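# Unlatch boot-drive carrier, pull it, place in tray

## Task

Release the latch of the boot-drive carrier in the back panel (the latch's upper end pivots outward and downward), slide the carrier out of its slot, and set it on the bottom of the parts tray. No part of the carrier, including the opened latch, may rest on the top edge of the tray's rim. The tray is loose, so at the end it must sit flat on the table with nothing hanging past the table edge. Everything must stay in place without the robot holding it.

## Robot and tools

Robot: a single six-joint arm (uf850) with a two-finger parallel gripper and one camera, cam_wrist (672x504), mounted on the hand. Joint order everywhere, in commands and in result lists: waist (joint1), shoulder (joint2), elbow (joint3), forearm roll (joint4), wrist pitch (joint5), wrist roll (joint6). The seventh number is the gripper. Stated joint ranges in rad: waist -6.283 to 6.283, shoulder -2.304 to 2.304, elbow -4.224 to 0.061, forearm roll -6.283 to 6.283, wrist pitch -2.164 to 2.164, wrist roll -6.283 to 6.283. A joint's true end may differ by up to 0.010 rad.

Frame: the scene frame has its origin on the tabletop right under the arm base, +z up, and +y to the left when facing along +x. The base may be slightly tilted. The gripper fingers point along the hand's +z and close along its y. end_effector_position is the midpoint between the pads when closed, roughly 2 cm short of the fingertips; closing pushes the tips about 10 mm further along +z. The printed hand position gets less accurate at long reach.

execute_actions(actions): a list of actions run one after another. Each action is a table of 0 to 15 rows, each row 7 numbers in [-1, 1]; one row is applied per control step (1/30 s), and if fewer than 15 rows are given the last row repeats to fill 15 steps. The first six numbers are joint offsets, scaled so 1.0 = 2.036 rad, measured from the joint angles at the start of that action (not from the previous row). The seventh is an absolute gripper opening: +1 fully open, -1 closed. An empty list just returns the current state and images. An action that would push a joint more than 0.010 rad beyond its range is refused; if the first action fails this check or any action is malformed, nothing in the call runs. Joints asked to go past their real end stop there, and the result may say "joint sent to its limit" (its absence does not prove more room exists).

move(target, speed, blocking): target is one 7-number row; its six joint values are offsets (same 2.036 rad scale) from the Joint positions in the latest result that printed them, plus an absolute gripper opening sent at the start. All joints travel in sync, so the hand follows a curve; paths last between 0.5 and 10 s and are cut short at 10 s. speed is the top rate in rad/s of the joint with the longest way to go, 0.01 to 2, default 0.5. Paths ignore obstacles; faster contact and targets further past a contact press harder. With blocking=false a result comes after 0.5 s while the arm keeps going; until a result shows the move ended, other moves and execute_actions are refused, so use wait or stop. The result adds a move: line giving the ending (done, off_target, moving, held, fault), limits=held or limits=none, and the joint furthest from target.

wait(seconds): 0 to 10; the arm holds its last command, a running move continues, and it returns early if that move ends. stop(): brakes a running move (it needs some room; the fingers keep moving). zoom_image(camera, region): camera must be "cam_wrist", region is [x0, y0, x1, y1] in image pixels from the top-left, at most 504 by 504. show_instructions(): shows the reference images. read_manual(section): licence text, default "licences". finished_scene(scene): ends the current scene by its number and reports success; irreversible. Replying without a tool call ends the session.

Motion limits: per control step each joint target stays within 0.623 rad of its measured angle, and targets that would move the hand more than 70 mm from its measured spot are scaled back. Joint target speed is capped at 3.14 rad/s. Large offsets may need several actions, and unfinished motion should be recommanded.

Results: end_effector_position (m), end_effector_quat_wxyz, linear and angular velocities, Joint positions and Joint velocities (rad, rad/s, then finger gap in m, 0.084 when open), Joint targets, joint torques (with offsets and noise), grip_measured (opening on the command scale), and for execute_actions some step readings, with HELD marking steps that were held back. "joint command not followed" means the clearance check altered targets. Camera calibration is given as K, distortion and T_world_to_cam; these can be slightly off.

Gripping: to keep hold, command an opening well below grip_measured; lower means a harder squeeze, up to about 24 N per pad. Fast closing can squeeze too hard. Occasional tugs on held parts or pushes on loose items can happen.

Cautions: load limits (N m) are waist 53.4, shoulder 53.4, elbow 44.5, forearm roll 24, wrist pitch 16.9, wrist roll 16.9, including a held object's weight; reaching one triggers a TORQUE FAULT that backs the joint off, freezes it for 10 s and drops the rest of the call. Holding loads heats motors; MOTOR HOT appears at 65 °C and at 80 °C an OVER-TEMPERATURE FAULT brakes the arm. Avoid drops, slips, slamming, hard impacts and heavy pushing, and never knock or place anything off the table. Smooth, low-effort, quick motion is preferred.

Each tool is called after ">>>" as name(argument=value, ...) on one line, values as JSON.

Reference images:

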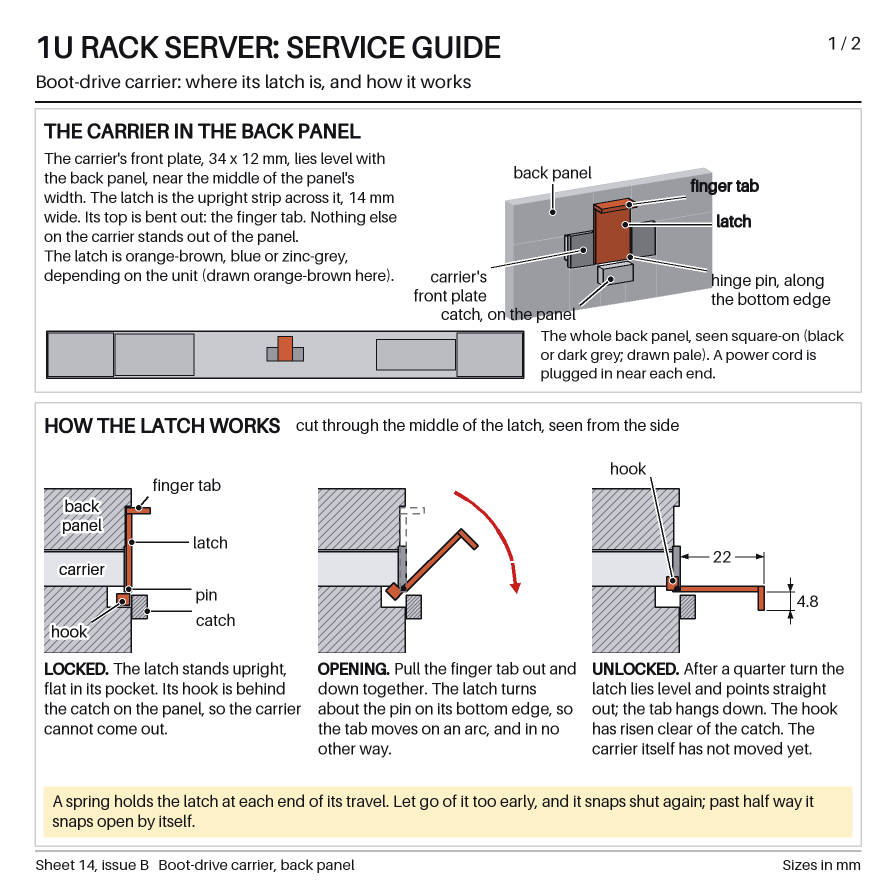

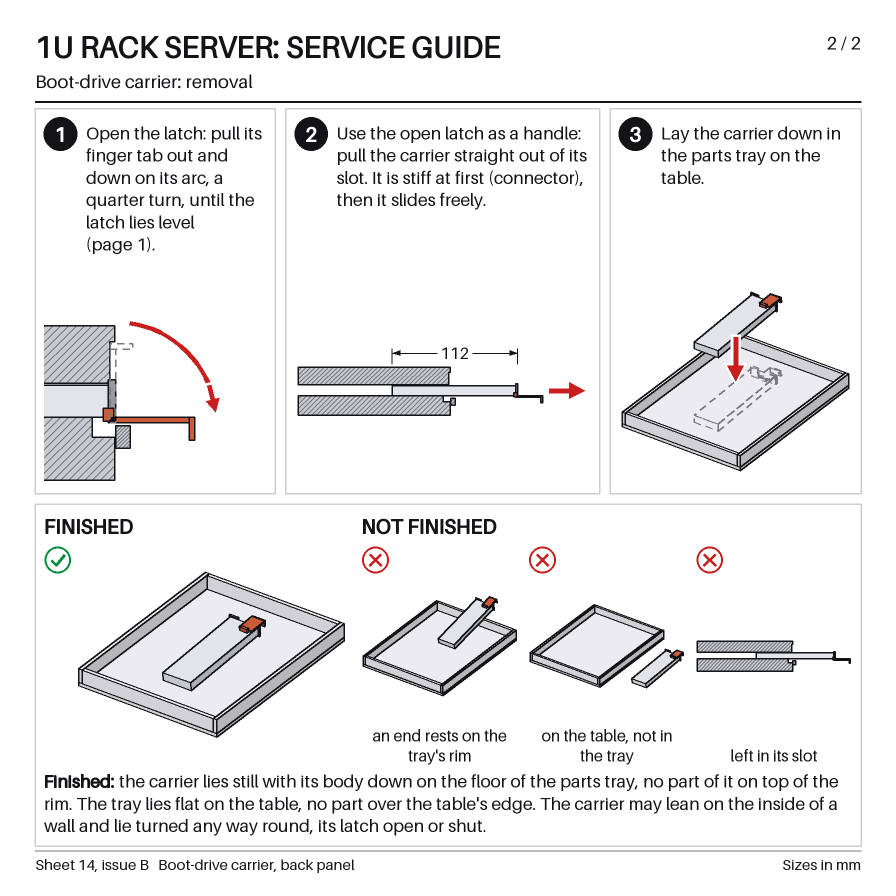

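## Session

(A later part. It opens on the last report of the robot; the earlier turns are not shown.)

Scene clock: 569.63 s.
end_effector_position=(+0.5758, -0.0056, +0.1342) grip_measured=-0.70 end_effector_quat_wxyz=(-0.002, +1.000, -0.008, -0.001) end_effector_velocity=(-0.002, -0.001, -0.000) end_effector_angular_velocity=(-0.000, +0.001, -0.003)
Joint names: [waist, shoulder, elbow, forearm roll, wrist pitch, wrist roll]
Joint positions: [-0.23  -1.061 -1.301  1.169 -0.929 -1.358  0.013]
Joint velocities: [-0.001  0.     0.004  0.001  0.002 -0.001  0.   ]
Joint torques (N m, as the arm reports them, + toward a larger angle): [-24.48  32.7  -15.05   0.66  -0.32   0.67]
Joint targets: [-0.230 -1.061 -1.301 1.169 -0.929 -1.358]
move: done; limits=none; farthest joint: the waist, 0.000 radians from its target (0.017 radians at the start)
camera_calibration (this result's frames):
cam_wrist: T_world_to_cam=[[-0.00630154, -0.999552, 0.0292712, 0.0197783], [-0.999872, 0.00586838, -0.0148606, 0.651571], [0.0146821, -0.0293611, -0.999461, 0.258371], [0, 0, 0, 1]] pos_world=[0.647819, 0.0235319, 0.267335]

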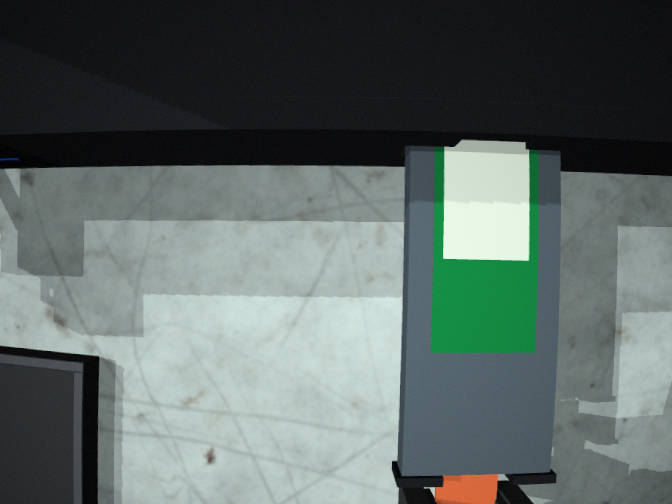

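>>> execute_actions(actions=[[[0,0,0,0,0,0,-0.8],[0,0,0,0,0,0,-0.72],[0,0,0,0,0,0,-0.68],[0,0,0,0,0,0,-0.64],[0,0,0,0,0,0,-0.58],[0,0,0,0,0,0,-0.5],[0,0,0,0,0,0,-0.4],[0,0,0,0,0,0,-0.3],[0,0,0,0,0,0,-0.2],[0,0,0,0,0,0,-0.1],[0,0,0,0,0,0,0],[0,0,0,0,0,0,0.08]]])

Scene clock: 590.17 s.
end_effector_position=(+0.5758, -0.0056, +0.1342) grip_measured=+0.05 end_effector_quat_wxyz=(-0.002, +1.000, -0.008, -0.001) end_effector_velocity=(+0.001, -0.000, +0.000) end_effector_angular_velocity=(-0.001, -0.001, +0.001)
Joint names: [waist, shoulder, elbow, forearm roll, wrist pitch, wrist roll]
Joint positions: [-0.23  -1.061 -1.301  1.169 -0.929 -1.358  0.046]
Joint velocities: [ 0.    -0.    -0.001  0.     0.001  0.     0.015]
Joint torques (N m, as the arm reports them, + toward a larger angle): [-25.68  32.11 -14.56   0.49  -0.29   1.  ]
Joint targets: [-0.230 -1.061 -1.301 1.169 -0.929 -1.358]
Step readings (joint positions):
0: [-0.230 -1.061 -1.301 1.169 -0.929 -1.358]
1: [-0.230 -1.061 -1.301 1.169 -0.929 -1.358]
2: [-0.230 -1.061 -1.301 1.169 -0.929 -1.358]
4: [-0.230 -1.061 -1.301 1.169 -0.929 -1.358]
8: [-0.230 -1.061 -1.301 1.169 -0.929 -1.358]
15: Joint positions above
camera_calibration (this result's frames):
cam_wrist: T_world_to_cam=[[-0.00631958, -0.999552, 0.0292513, 0.0197906], [-0.999873, 0.0058881, -0.0148133, 0.651537], [0.0146344, -0.0293412, -0.999462, 0.258384], [0, 0, 0, 1]] pos_world=[0.647798, 0.0235267, 0.267318]

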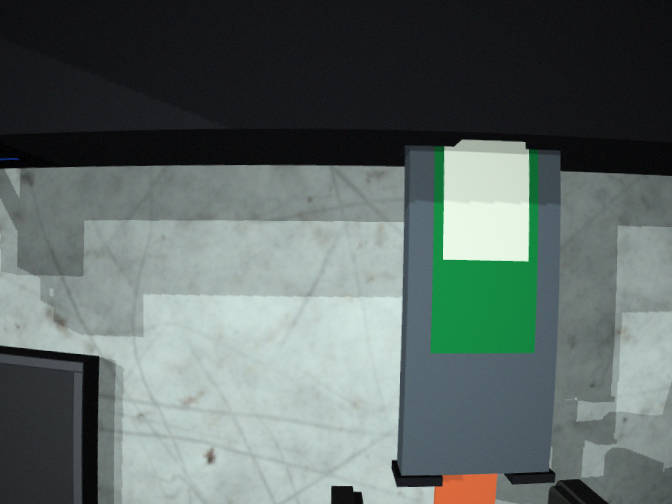

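>>> move(target=[0.00579,-0.04036,-0.11687,-0.04366,-0.03152,0.08523,0.08], speed=0.25)

>>> execute_actions(actions=[[[0,0,0,0,0,0,0],[0,0,0,0,0,0,-0.06],[0,0,0,0,0,0,-0.12],[0,0,0,0,0,0,-0.17],[0,0,0,0,0,0,-0.21],[0,0,0,0,0,0,-0.24],[0,0,0,0,0,0,-0.27],[0,0,0,0,0,0,-0.3],[0,0,0,0,0,0,-0.33],[0,0,0,0,0,0,-0.36],[0,0,0,0,0,0,-0.4],[0,0,0,0,0,0,-0.44],[0,0,0,0,0,0,-0.49],[0,0,0,0,0,0,-0.54],[0,0,0,0,0,0,-0.6]]])

Scene clock: 601.27 s.
end_effector_position=(+0.6460, -0.0066, +0.1490) grip_measured=+0.07 end_effector_quat_wxyz=(-0.002, +1.000, -0.008, -0.002) end_effector_velocity=(+0.001, +0.000, +0.000) end_effector_angular_velocity=(+0.001, +0.000, +0.000)
Joint names: [waist, shoulder, elbow, forearm roll, wrist pitch, wrist roll]
Joint positions: [-0.218 -1.143 -1.539  1.08  -0.993 -1.185  0.047]
Joint velocities: [ 0.    -0.001 -0.003 -0.001 -0.002  0.002 -0.   ]
Joint torques (N m, as the arm reports them, + toward a larger angle): [-27.09  34.33 -15.03   0.57  -0.03   0.82]
Joint targets: [-0.218 -1.143 -1.539 1.080 -0.993 -1.184]
move: done; limits=none; farthest joint: the waist, 0.000 radians from its target (0.012 radians at the start)
camera_calibration (this result's frames):
cam_wrist: T_world_to_cam=[[-0.00616374, -0.999552, 0.0292904, 0.0186859], [-0.999881, 0.00574538, -0.0143457, 0.721871], [0.0141709, -0.0293753, -0.999468, 0.272416], [0, 0, 0, 1]] pos_world=[0.71804, 0.0225324, 0.282079]

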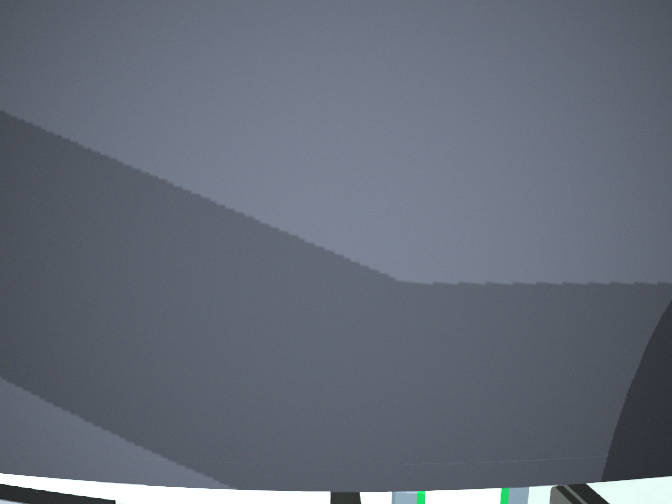

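Scene clock: 601.77 s.
end_effector_position=(+0.6460, -0.0068, +0.1490) grip_measured=-0.29 end_effector_quat_wxyz=(-0.001, +1.000, -0.008, -0.002) end_effector_velocity=(-0.000, -0.000, +0.000) end_effector_angular_velocity=(+0.000, +0.000, -0.000)
Joint names: [waist, shoulder, elbow, forearm roll, wrist pitch, wrist roll]
Joint positions: [-0.219 -1.143 -1.539  1.08  -0.992 -1.185  0.032]
Joint velocities: [-0. -0.  0.  0. -0. -0.  0.]
Joint torques (N m, as the arm reports them, + toward a larger angle): [-27.02  32.61 -15.67   0.85  -0.46   0.84]
Joint targets: [-0.218 -1.143 -1.539 1.080 -0.993 -1.185]
Step readings (joint positions):
0: [-0.218 -1.143 -1.539 1.080 -0.993 -1.185]
1: [-0.218 -1.143 -1.539 1.080 -0.993 -1.185]
2: [-0.218 -1.143 -1.539 1.080 -0.993 -1.185]
4: [-0.218 -1.143 -1.539 1.080 -0.993 -1.185]
8: [-0.218 -1.143 -1.539 1.080 -0.993 -1.185]
15: Joint positions above
camera_calibration (this result's frames):
cam_wrist: T_world_to_cam=[[-0.00635428, -0.99954, 0.029647, 0.0185996], [-0.999877, 0.00592591, -0.0145143, 0.721904], [0.014332, -0.0297356, -0.999455, 0.272348], [0, 0, 0, 1]] pos_world=[0.71803, 0.0224115, 0.282126]

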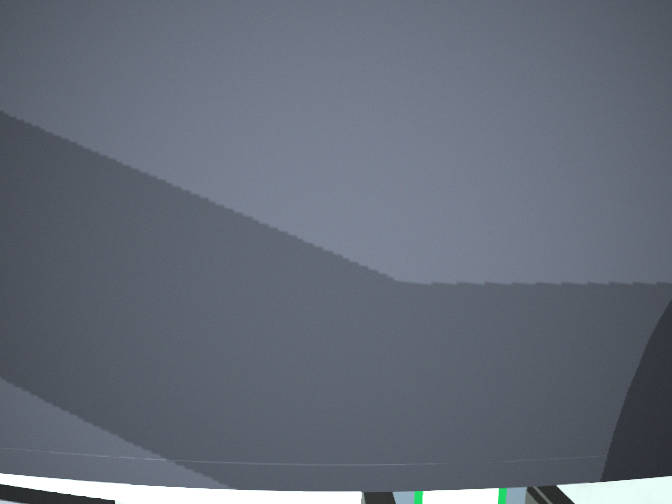

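>>> move(target=[-0.00602,0.02253,0.05287,0.01319,0.01212,-0.03361,-0.7], speed=0.13)

>>> move(target=[-0.00887,0.02637,0.06496,0.01713,0.01435,-0.04404,-0.7], speed=0.15)

Scene clock: 652.43 s.
end_effector_position=(+0.6159, -0.0064, +0.1490) grip_measured=-0.29 end_effector_quat_wxyz=(-0.001, +1.000, -0.008, -0.002) end_effector_velocity=(-0.001, -0.001, +0.000) end_effector_angular_velocity=(-0.001, -0.001, -0.002)
Joint names: [waist, shoulder, elbow, forearm roll, wrist pitch, wrist roll]
Joint positions: [-0.231 -1.098 -1.431  1.107 -0.968 -1.253  0.032]
Joint velocities: [-0.001  0.001  0.004  0.001  0.002 -0.002  0.   ]
Joint torques (N m, as the arm reports them, + toward a larger angle): [-27.3   34.2  -15.27  -0.12  -0.24   0.78]
Joint targets: [-0.231 -1.097 -1.431 1.107 -0.968 -1.253]
move: done; limits=none; farthest joint: the waist, 0.001 radians from its target (0.013 radians at the start)
camera_calibration (this result's frames):
cam_wrist: T_world_to_cam=[[-0.00644864, -0.999537, 0.0297311, 0.0188404], [-0.999874, 0.00601435, -0.0146737, 0.691899], [0.0144881, -0.029822, -0.99945, 0.272727], [0, 0, 0, 1]] pos_world=[0.687982, 0.0228036, 0.282169]

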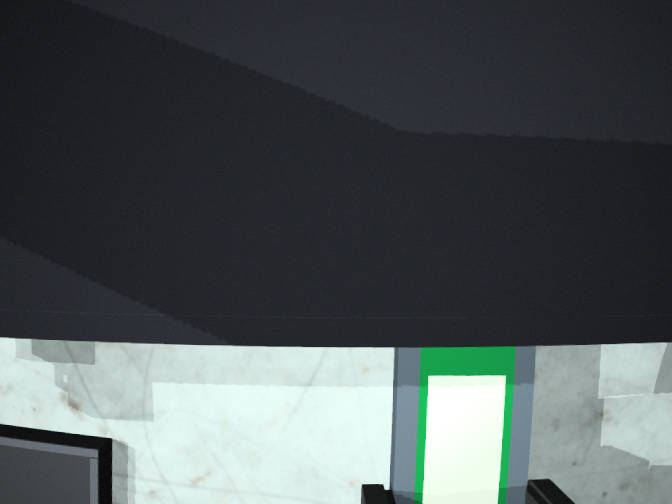

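Scene clock: 653.83 s.
end_effector_position=(+0.5758, -0.0058, +0.1490) grip_measured=-0.29 end_effector_quat_wxyz=(-0.001, +1.000, -0.008, -0.001) end_effector_velocity=(-0.001, -0.000, -0.000) end_effector_angular_velocity=(+0.000, -0.000, -0.001)
Joint names: [waist, shoulder, elbow, forearm roll, wrist pitch, wrist roll]
Joint positions: [-0.249 -1.044 -1.3    1.142 -0.939 -1.342  0.032]
Joint velocities: [-0.001  0.     0.003  0.001  0.001 -0.002  0.   ]
Joint torques (N m, as the arm reports them, + toward a larger angle): [-23.71  32.13 -15.08   0.7   -0.19   0.81]
Joint targets: [-0.249 -1.044 -1.299 1.142 -0.939 -1.342]
move: done; limits=none; farthest joint: the elbow, 0.001 radians from its target (0.133 radians at the start)
camera_calibration (this result's frames):
cam_wrist: T_world_to_cam=[[-0.00656171, -0.999537, 0.0296954, 0.0192355], [-0.999871, 0.00612306, -0.0148386, 0.651813], [0.0146499, -0.0297889, -0.999449, 0.27319], [0, 0, 0, 1]] pos_world=[0.647853, 0.0233736, 0.28214]

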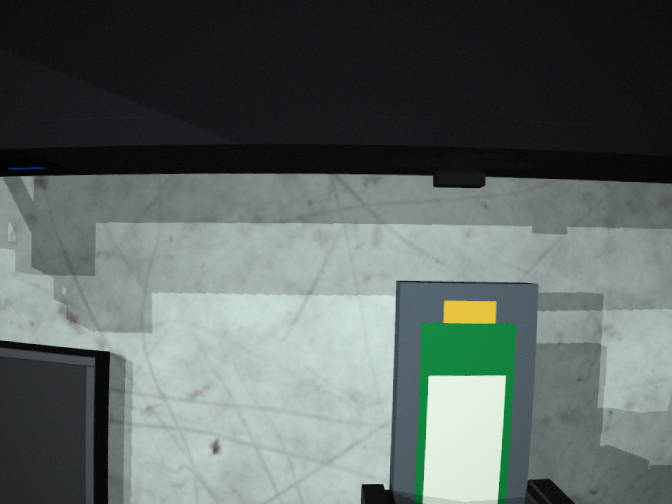

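>>> move(target=[0.1033,0.2206,0.1646,0.0508,0.0107,0.8814,-0.7], speed=1.2)

Scene clock: 663.40 s.
end_effector_position=(+0.5343, +0.1994, +0.1595) grip_measured=-0.29 end_effector_quat_wxyz=(+0.001, +0.679, -0.734, -0.000) end_effector_velocity=(-0.000, +0.000, +0.000) end_effector_angular_velocity=(+0.000, +0.000, -0.002)
Joint names: [waist, shoulder, elbow, forearm roll, wrist pitch, wrist roll]
Joint positions: [-0.038 -0.595 -0.965  1.245 -0.917  0.452  0.032]
Joint velocities: [ 0.     0.001  0.    -0.001 -0.001  0.003 -0.   ]
Joint torques (N m, as the arm reports them, + toward a larger angle): [-20.52  28.57 -14.02   0.08  -0.03   0.81]
Joint targets: [-0.038 -0.595 -0.964 1.245 -0.917 0.452]
move: done; limits=none; farthest joint: the forearm roll, 0.001 radians from its target (0.104 radians at the start)
camera_calibration (this result's frames):
cam_wrist: T_world_to_cam=[[-0.997075, 0.0682381, 0.0344227, 0.539336], [0.0676373, 0.997542, -0.0183286, -0.158343], [-0.0355888, -0.0159467, -0.999239, 0.314415], [0, 0, 0, 1]] pos_world=[0.559658, 0.126165, 0.292708]

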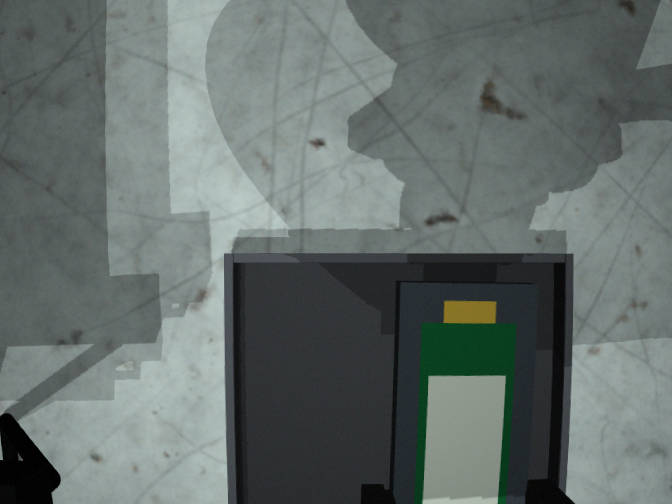

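>>> move(target=[0.09794,-0.06433,-0.01911,0.12459,0.03944,-0.04938,-0.7], speed=0.3)

Scene clock: 712.10 s.
end_effector_position=(+0.5362, +0.2244, +0.0447) grip_measured=-0.29 end_effector_quat_wxyz=(+0.001, +0.679, -0.734, -0.000) end_effector_velocity=(+0.000, +0.000, -0.001) end_effector_angular_velocity=(-0.000, -0.000, +0.001)
Joint names: [waist, shoulder, elbow, forearm roll, wrist pitch, wrist roll]
Joint positions: [ 0.161 -0.726 -1.003  1.498 -0.837  0.351  0.032]
Joint velocities: [ 0.002 -0.001 -0.001  0.003  0.001 -0.001 -0.   ]
Joint torques (N m, as the arm reports them, + toward a larger angle): [-22.97  32.27 -11.68  -0.25  -0.15   0.78]
Joint targets: [0.161 -0.726 -1.003 1.499 -0.837 0.351]
move: done; limits=none; farthest joint: the waist, 0.001 radians from its target (0.200 radians at the start)
camera_calibration (this result's frames):
cam_wrist: T_world_to_cam=[[-0.997083, 0.0681594, 0.0343387, 0.543493], [0.0675582, 0.997546, -0.0183744, -0.185418], [-0.0355068, -0.0160009, -0.999241, 0.200156], [0, 0, 0, 1]] pos_world=[0.561541, 0.151122, 0.177934]

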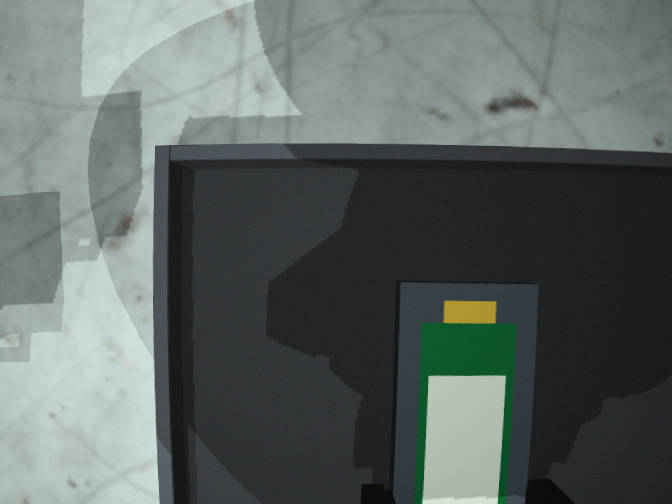

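>>> move(target=[0.00976,-0.01119,-0.00507,0.01487,0.0029,-0.00811,-0.7], speed=0.04)

Scene clock: 720.03 s.
end_effector_position=(+0.5363, +0.2244, +0.0309) grip_measured=-0.29 end_effector_quat_wxyz=(+0.001, +0.679, -0.734, -0.000) end_effector_velocity=(+0.000, +0.000, -0.001) end_effector_angular_velocity=(+0.001, -0.001, -0.000)
Joint names: [waist, shoulder, elbow, forearm roll, wrist pitch, wrist roll]
Joint positions: [ 0.18  -0.748 -1.014  1.528 -0.831  0.335  0.032]
Joint velocities: [ 0.001 -0.001 -0.     0.004 -0.    -0.002 -0.   ]
Joint torques (N m, as the arm reports them, + toward a larger angle): [-20.39  29.65 -10.63   0.36  -0.07   0.95]
Joint targets: [0.180 -0.749 -1.014 1.529 -0.831 0.335]
move: done; limits=none; farthest joint: the waist, 0.001 radians from its target (0.020 radians at the start)
camera_calibration (this result's frames):
cam_wrist: T_world_to_cam=[[-0.997092, 0.0681019, 0.0342085, 0.544032], [0.0675077, 0.997552, -0.0182358, -0.185706], [-0.0353667, -0.0158734, -0.999248, 0.18624], [0, 0, 0, 1]] pos_world=[0.561573, 0.151158, 0.164103]

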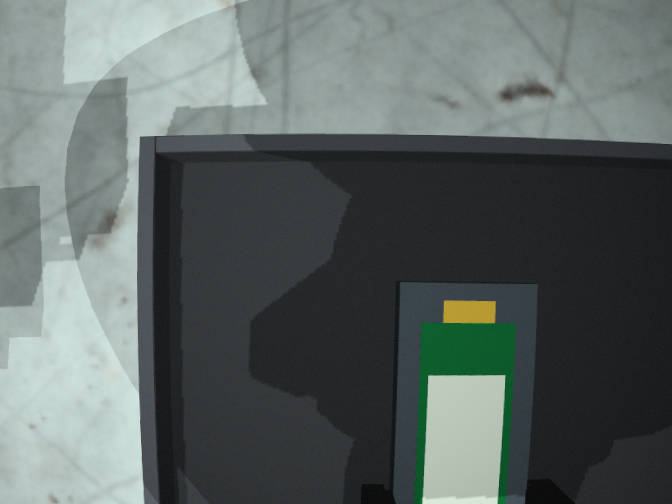

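>>> move(target=[0.0014,-0.0016,-0.00072,0.00212,0.00041,-0.00116,-0.7], speed=0.01)

Scene clock: 726.70 s.
end_effector_position=(+0.5362, +0.2244, +0.0289) grip_measured=-0.29 end_effector_quat_wxyz=(+0.001, +0.679, -0.734, -0.000) end_effector_velocity=(-0.000, -0.001, -0.001) end_effector_angular_velocity=(-0.001, +0.000, -0.000)
Joint names: [waist, shoulder, elbow, forearm roll, wrist pitch, wrist roll]
Joint positions: [ 0.183 -0.751 -1.015  1.532 -0.83   0.333  0.032]
Joint velocities: [ 0.001 -0.002 -0.001  0.001  0.001 -0.001 -0.   ]
Joint torques (N m, as the arm reports them, + toward a larger angle): [-19.8   29.04 -10.9   -0.07  -0.17   0.86]
Joint targets: [0.183 -0.752 -1.015 1.533 -0.830 0.333]
move: done; limits=none; farthest joint: the waist, 0.000 radians from its target (0.002 radians at the start)
camera_calibration (this result's frames):
cam_wrist: T_world_to_cam=[[-0.997089, 0.0681033, 0.0342795, 0.544027], [0.0675065, 0.997551, -0.0182771, -0.185719], [-0.0354403, -0.0159098, -0.999245, 0.184353], [0, 0, 0, 1]] pos_world=[0.561515, 0.151147, 0.162171]

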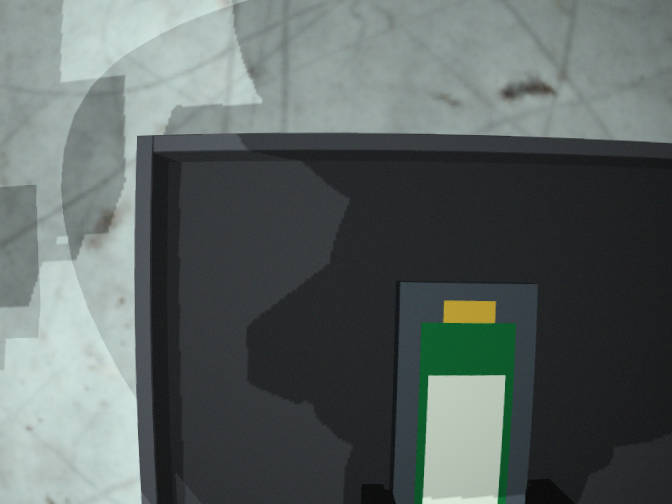

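>>> move(target=[0.0021,-0.0024,-0.00108,0.00318,0.00062,-0.00174,-0.7], speed=0.012)

Scene clock: 737.80 s.
end_effector_position=(+0.5364, +0.2245, +0.0265) grip_measured=-0.28 end_effector_quat_wxyz=(+0.001, +0.679, -0.734, -0.000) end_effector_velocity=(-0.000, -0.000, -0.003) end_effector_angular_velocity=(-0.003, +0.001, -0.001)
Joint names: [waist, shoulder, elbow, forearm roll, wrist pitch, wrist roll]
Joint positions: [ 0.186 -0.756 -1.017  1.538 -0.829  0.329  0.032]
Joint velocities: [ 0.005 -0.005 -0.003  0.005  0.004 -0.001 -0.002]
Joint torques (N m, as the arm reports them, + toward a larger angle): [-14.3   24.42 -10.91   0.92   0.25   0.64]
Joint targets: [0.187 -0.756 -1.017 1.539 -0.829 0.329]
move: done; limits=none; farthest joint: the waist, 0.001 radians from its target (0.004 radians at the start)
camera_calibration (this result's frames):
cam_wrist: T_world_to_cam=[[-0.99711, 0.0681035, 0.033665, 0.544339], [0.0675237, 0.997554, -0.0180722, -0.185859], [-0.0348134, -0.0157468, -0.99927, 0.18155], [0, 0, 0, 1]] pos_world=[0.561636, 0.151192, 0.159733]

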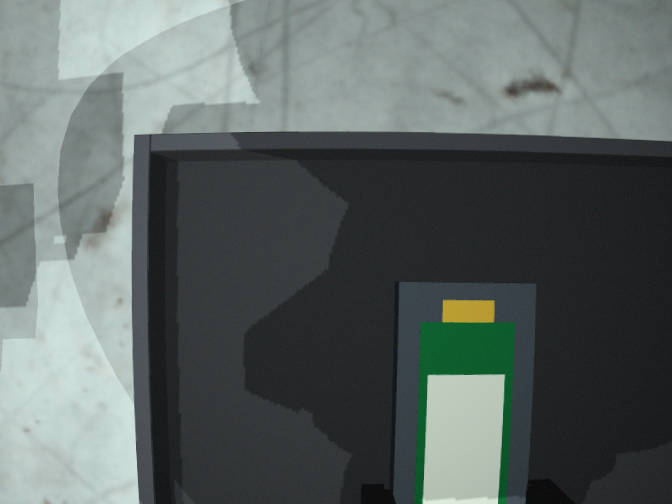

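>>> execute_actions(actions=[[[0,0,0,0,0,0,-0.55],[0,0,0,0,0,0,-0.45],[0,0,0,0,0,0,-0.38],[0,0,0,0,0,0,-0.33],[0,0,0,0,0,0,-0.3],[0,0,0,0,0,0,-0.28],[0,0,0,0,0,0,-0.26],[0,0,0,0,0,0,-0.24],[0,0,0,0,0,0,-0.22],[0,0,0,0,0,0,-0.18],[0,0,0,0,0,0,-0.14],[0,0,0,0,0,0,-0.1],[0,0,0,0,0,0,-0.05],[0,0,0,0,0,0,0]]])

Scene clock: 747.63 s.
end_effector_position=(+0.5356, +0.2243, +0.0260) grip_measured=-0.05 end_effector_quat_wxyz=(+0.001, +0.679, -0.734, -0.001) end_effector_velocity=(+0.006, +0.002, +0.004) end_effector_angular_velocity=(+0.001, -0.012, +0.004)
Joint names: [waist, shoulder, elbow, forearm roll, wrist pitch, wrist roll]
Joint positions: [ 0.187 -0.756 -1.016  1.538 -0.829  0.329  0.042]
Joint velocities: [-0.004  0.005 -0.006  0.002  0.     0.001  0.033]
Joint torques (N m, as the arm reports them, + toward a larger angle): [-21.94  29.76 -10.3    0.63  -0.14   0.85]
Joint targets: [0.186 -0.756 -1.017 1.538 -0.829 0.329]
Step readings (joint positions):
0: [0.187 -0.756 -1.017 1.539 -0.829 0.329]
1: [0.187 -0.756 -1.017 1.539 -0.829 0.329]
2: [0.187 -0.756 -1.017 1.539 -0.829 0.329]
4: [0.187 -0.756 -1.017 1.539 -0.829 0.329]
8: [0.187 -0.756 -1.017 1.538 -0.829 0.329]
15: Joint positions above
camera_calibration (this result's frames):
cam_wrist: T_world_to_cam=[[-0.997037, 0.0684413, 0.0351078, 0.543471], [0.0678301, 0.997529, -0.0183166, -0.185751], [-0.0362747, -0.015881, -0.999216, 0.181807], [0, 0, 0, 1]] pos_world=[0.561055, 0.150984, 0.159182]

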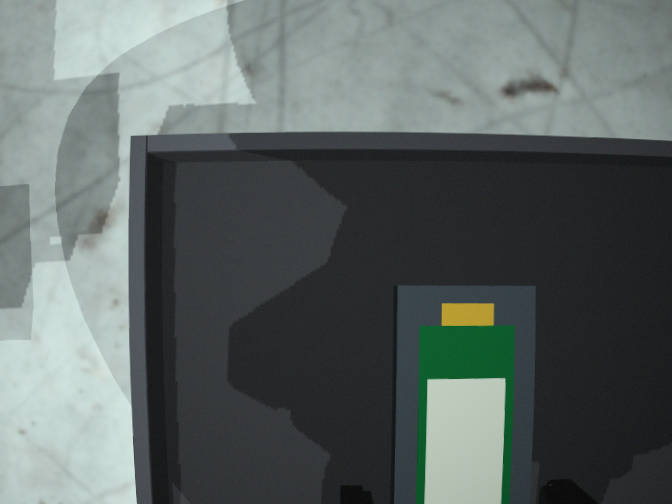

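>>> move(target=[-0.0125,0.0144,0.0065,-0.0191,-0.0037,0.0104,0.05], speed=0.15)

>>> move(target=[-0.071,0.1811,0.0367,-0.1705,-0.0641,0.1691,0.05], speed=0.6)

Scene clock: 762.20 s.
end_effector_position=(+0.5357, +0.2243, +0.0438) grip_measured=+0.04 end_effector_quat_wxyz=(+0.001, +0.679, -0.734, -0.001) end_effector_velocity=(+0.000, -0.000, +0.001) end_effector_angular_velocity=(-0.000, -0.000, +0.001)
Joint names: [waist, shoulder, elbow, forearm roll, wrist pitch, wrist roll]
Joint positions: [ 0.162 -0.727 -1.003  1.5   -0.836  0.35   0.046]
Joint velocities: [-0.002  0.002  0.001 -0.003 -0.     0.    -0.   ]
Joint torques (N m, as the arm reports them, + toward a larger angle): [-21.47  27.58 -10.63   0.08  -0.14   0.86]
Joint targets: [0.162 -0.727 -1.003 1.499 -0.836 0.350]
move: done; limits=none; farthest joint: the elbow, 0.001 radians from its target (0.014 radians at the start)
camera_calibration (this result's frames):
cam_wrist: T_world_to_cam=[[-0.997039, 0.0683775, 0.0351818, 0.542947], [0.0677632, 0.997532, -0.0183677, -0.18541], [-0.036351, -0.0159293, -0.999212, 0.199667], [0, 0, 0, 1]] pos_world=[0.561162, 0.151008, 0.177002]

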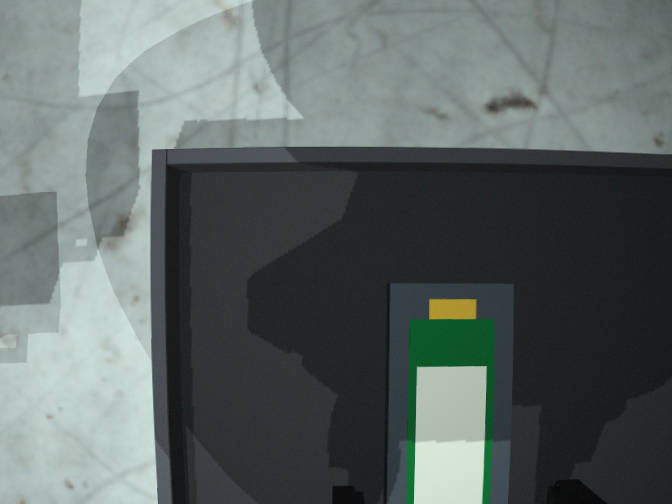

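Scene clock: 763.57 s.
end_effector_position=(+0.5249, +0.3004, +0.2092) grip_measured=+0.04 end_effector_quat_wxyz=(+0.001, +0.679, -0.734, -0.001) end_effector_velocity=(+0.001, +0.001, +0.002) end_effector_angular_velocity=(-0.001, -0.003, +0.002)
Joint names: [waist, shoulder, elbow, forearm roll, wrist pitch, wrist roll]
Joint positions: [ 0.017 -0.359 -0.929  1.153 -0.967  0.694  0.046]
Joint velocities: [-0.001  0.004 -0.001 -0.002 -0.     0.002  0.   ]
Joint torques (N m, as the arm reports them, + toward a larger angle): [-17.55  25.88 -14.34   0.32  -0.36   0.86]
Joint targets: [0.017 -0.358 -0.929 1.153 -0.967 0.695]
move: done; limits=none; farthest joint: the waist, 0.000 radians from its target (0.144 radians at the start)
camera_calibration (this result's frames):
cam_wrist: T_world_to_cam=[[-0.997021, 0.0691232, 0.0342263, 0.521085], [0.0685548, 0.997494, -0.0175128, -0.258116], [-0.0353511, -0.0151142, -0.999261, 0.36503], [0, 0, 0, 1]] pos_world=[0.550132, 0.226967, 0.342405]

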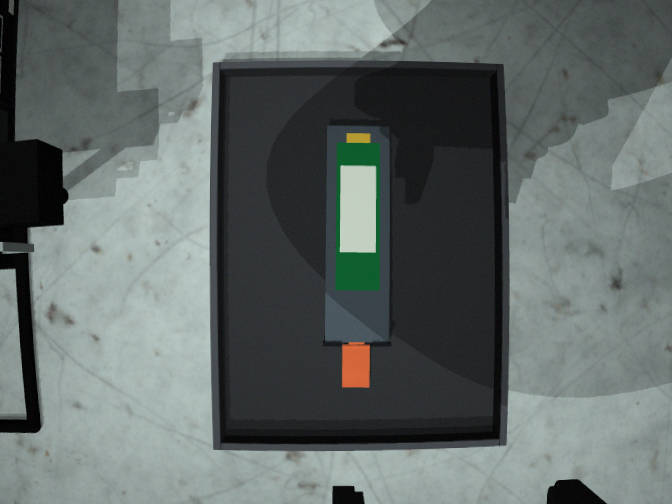

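The carrier lies on the tray floor, clear of the rim, and the tray is flat on the table.

>>> finished_scene(scene=1)

The scene is finished: the task was done.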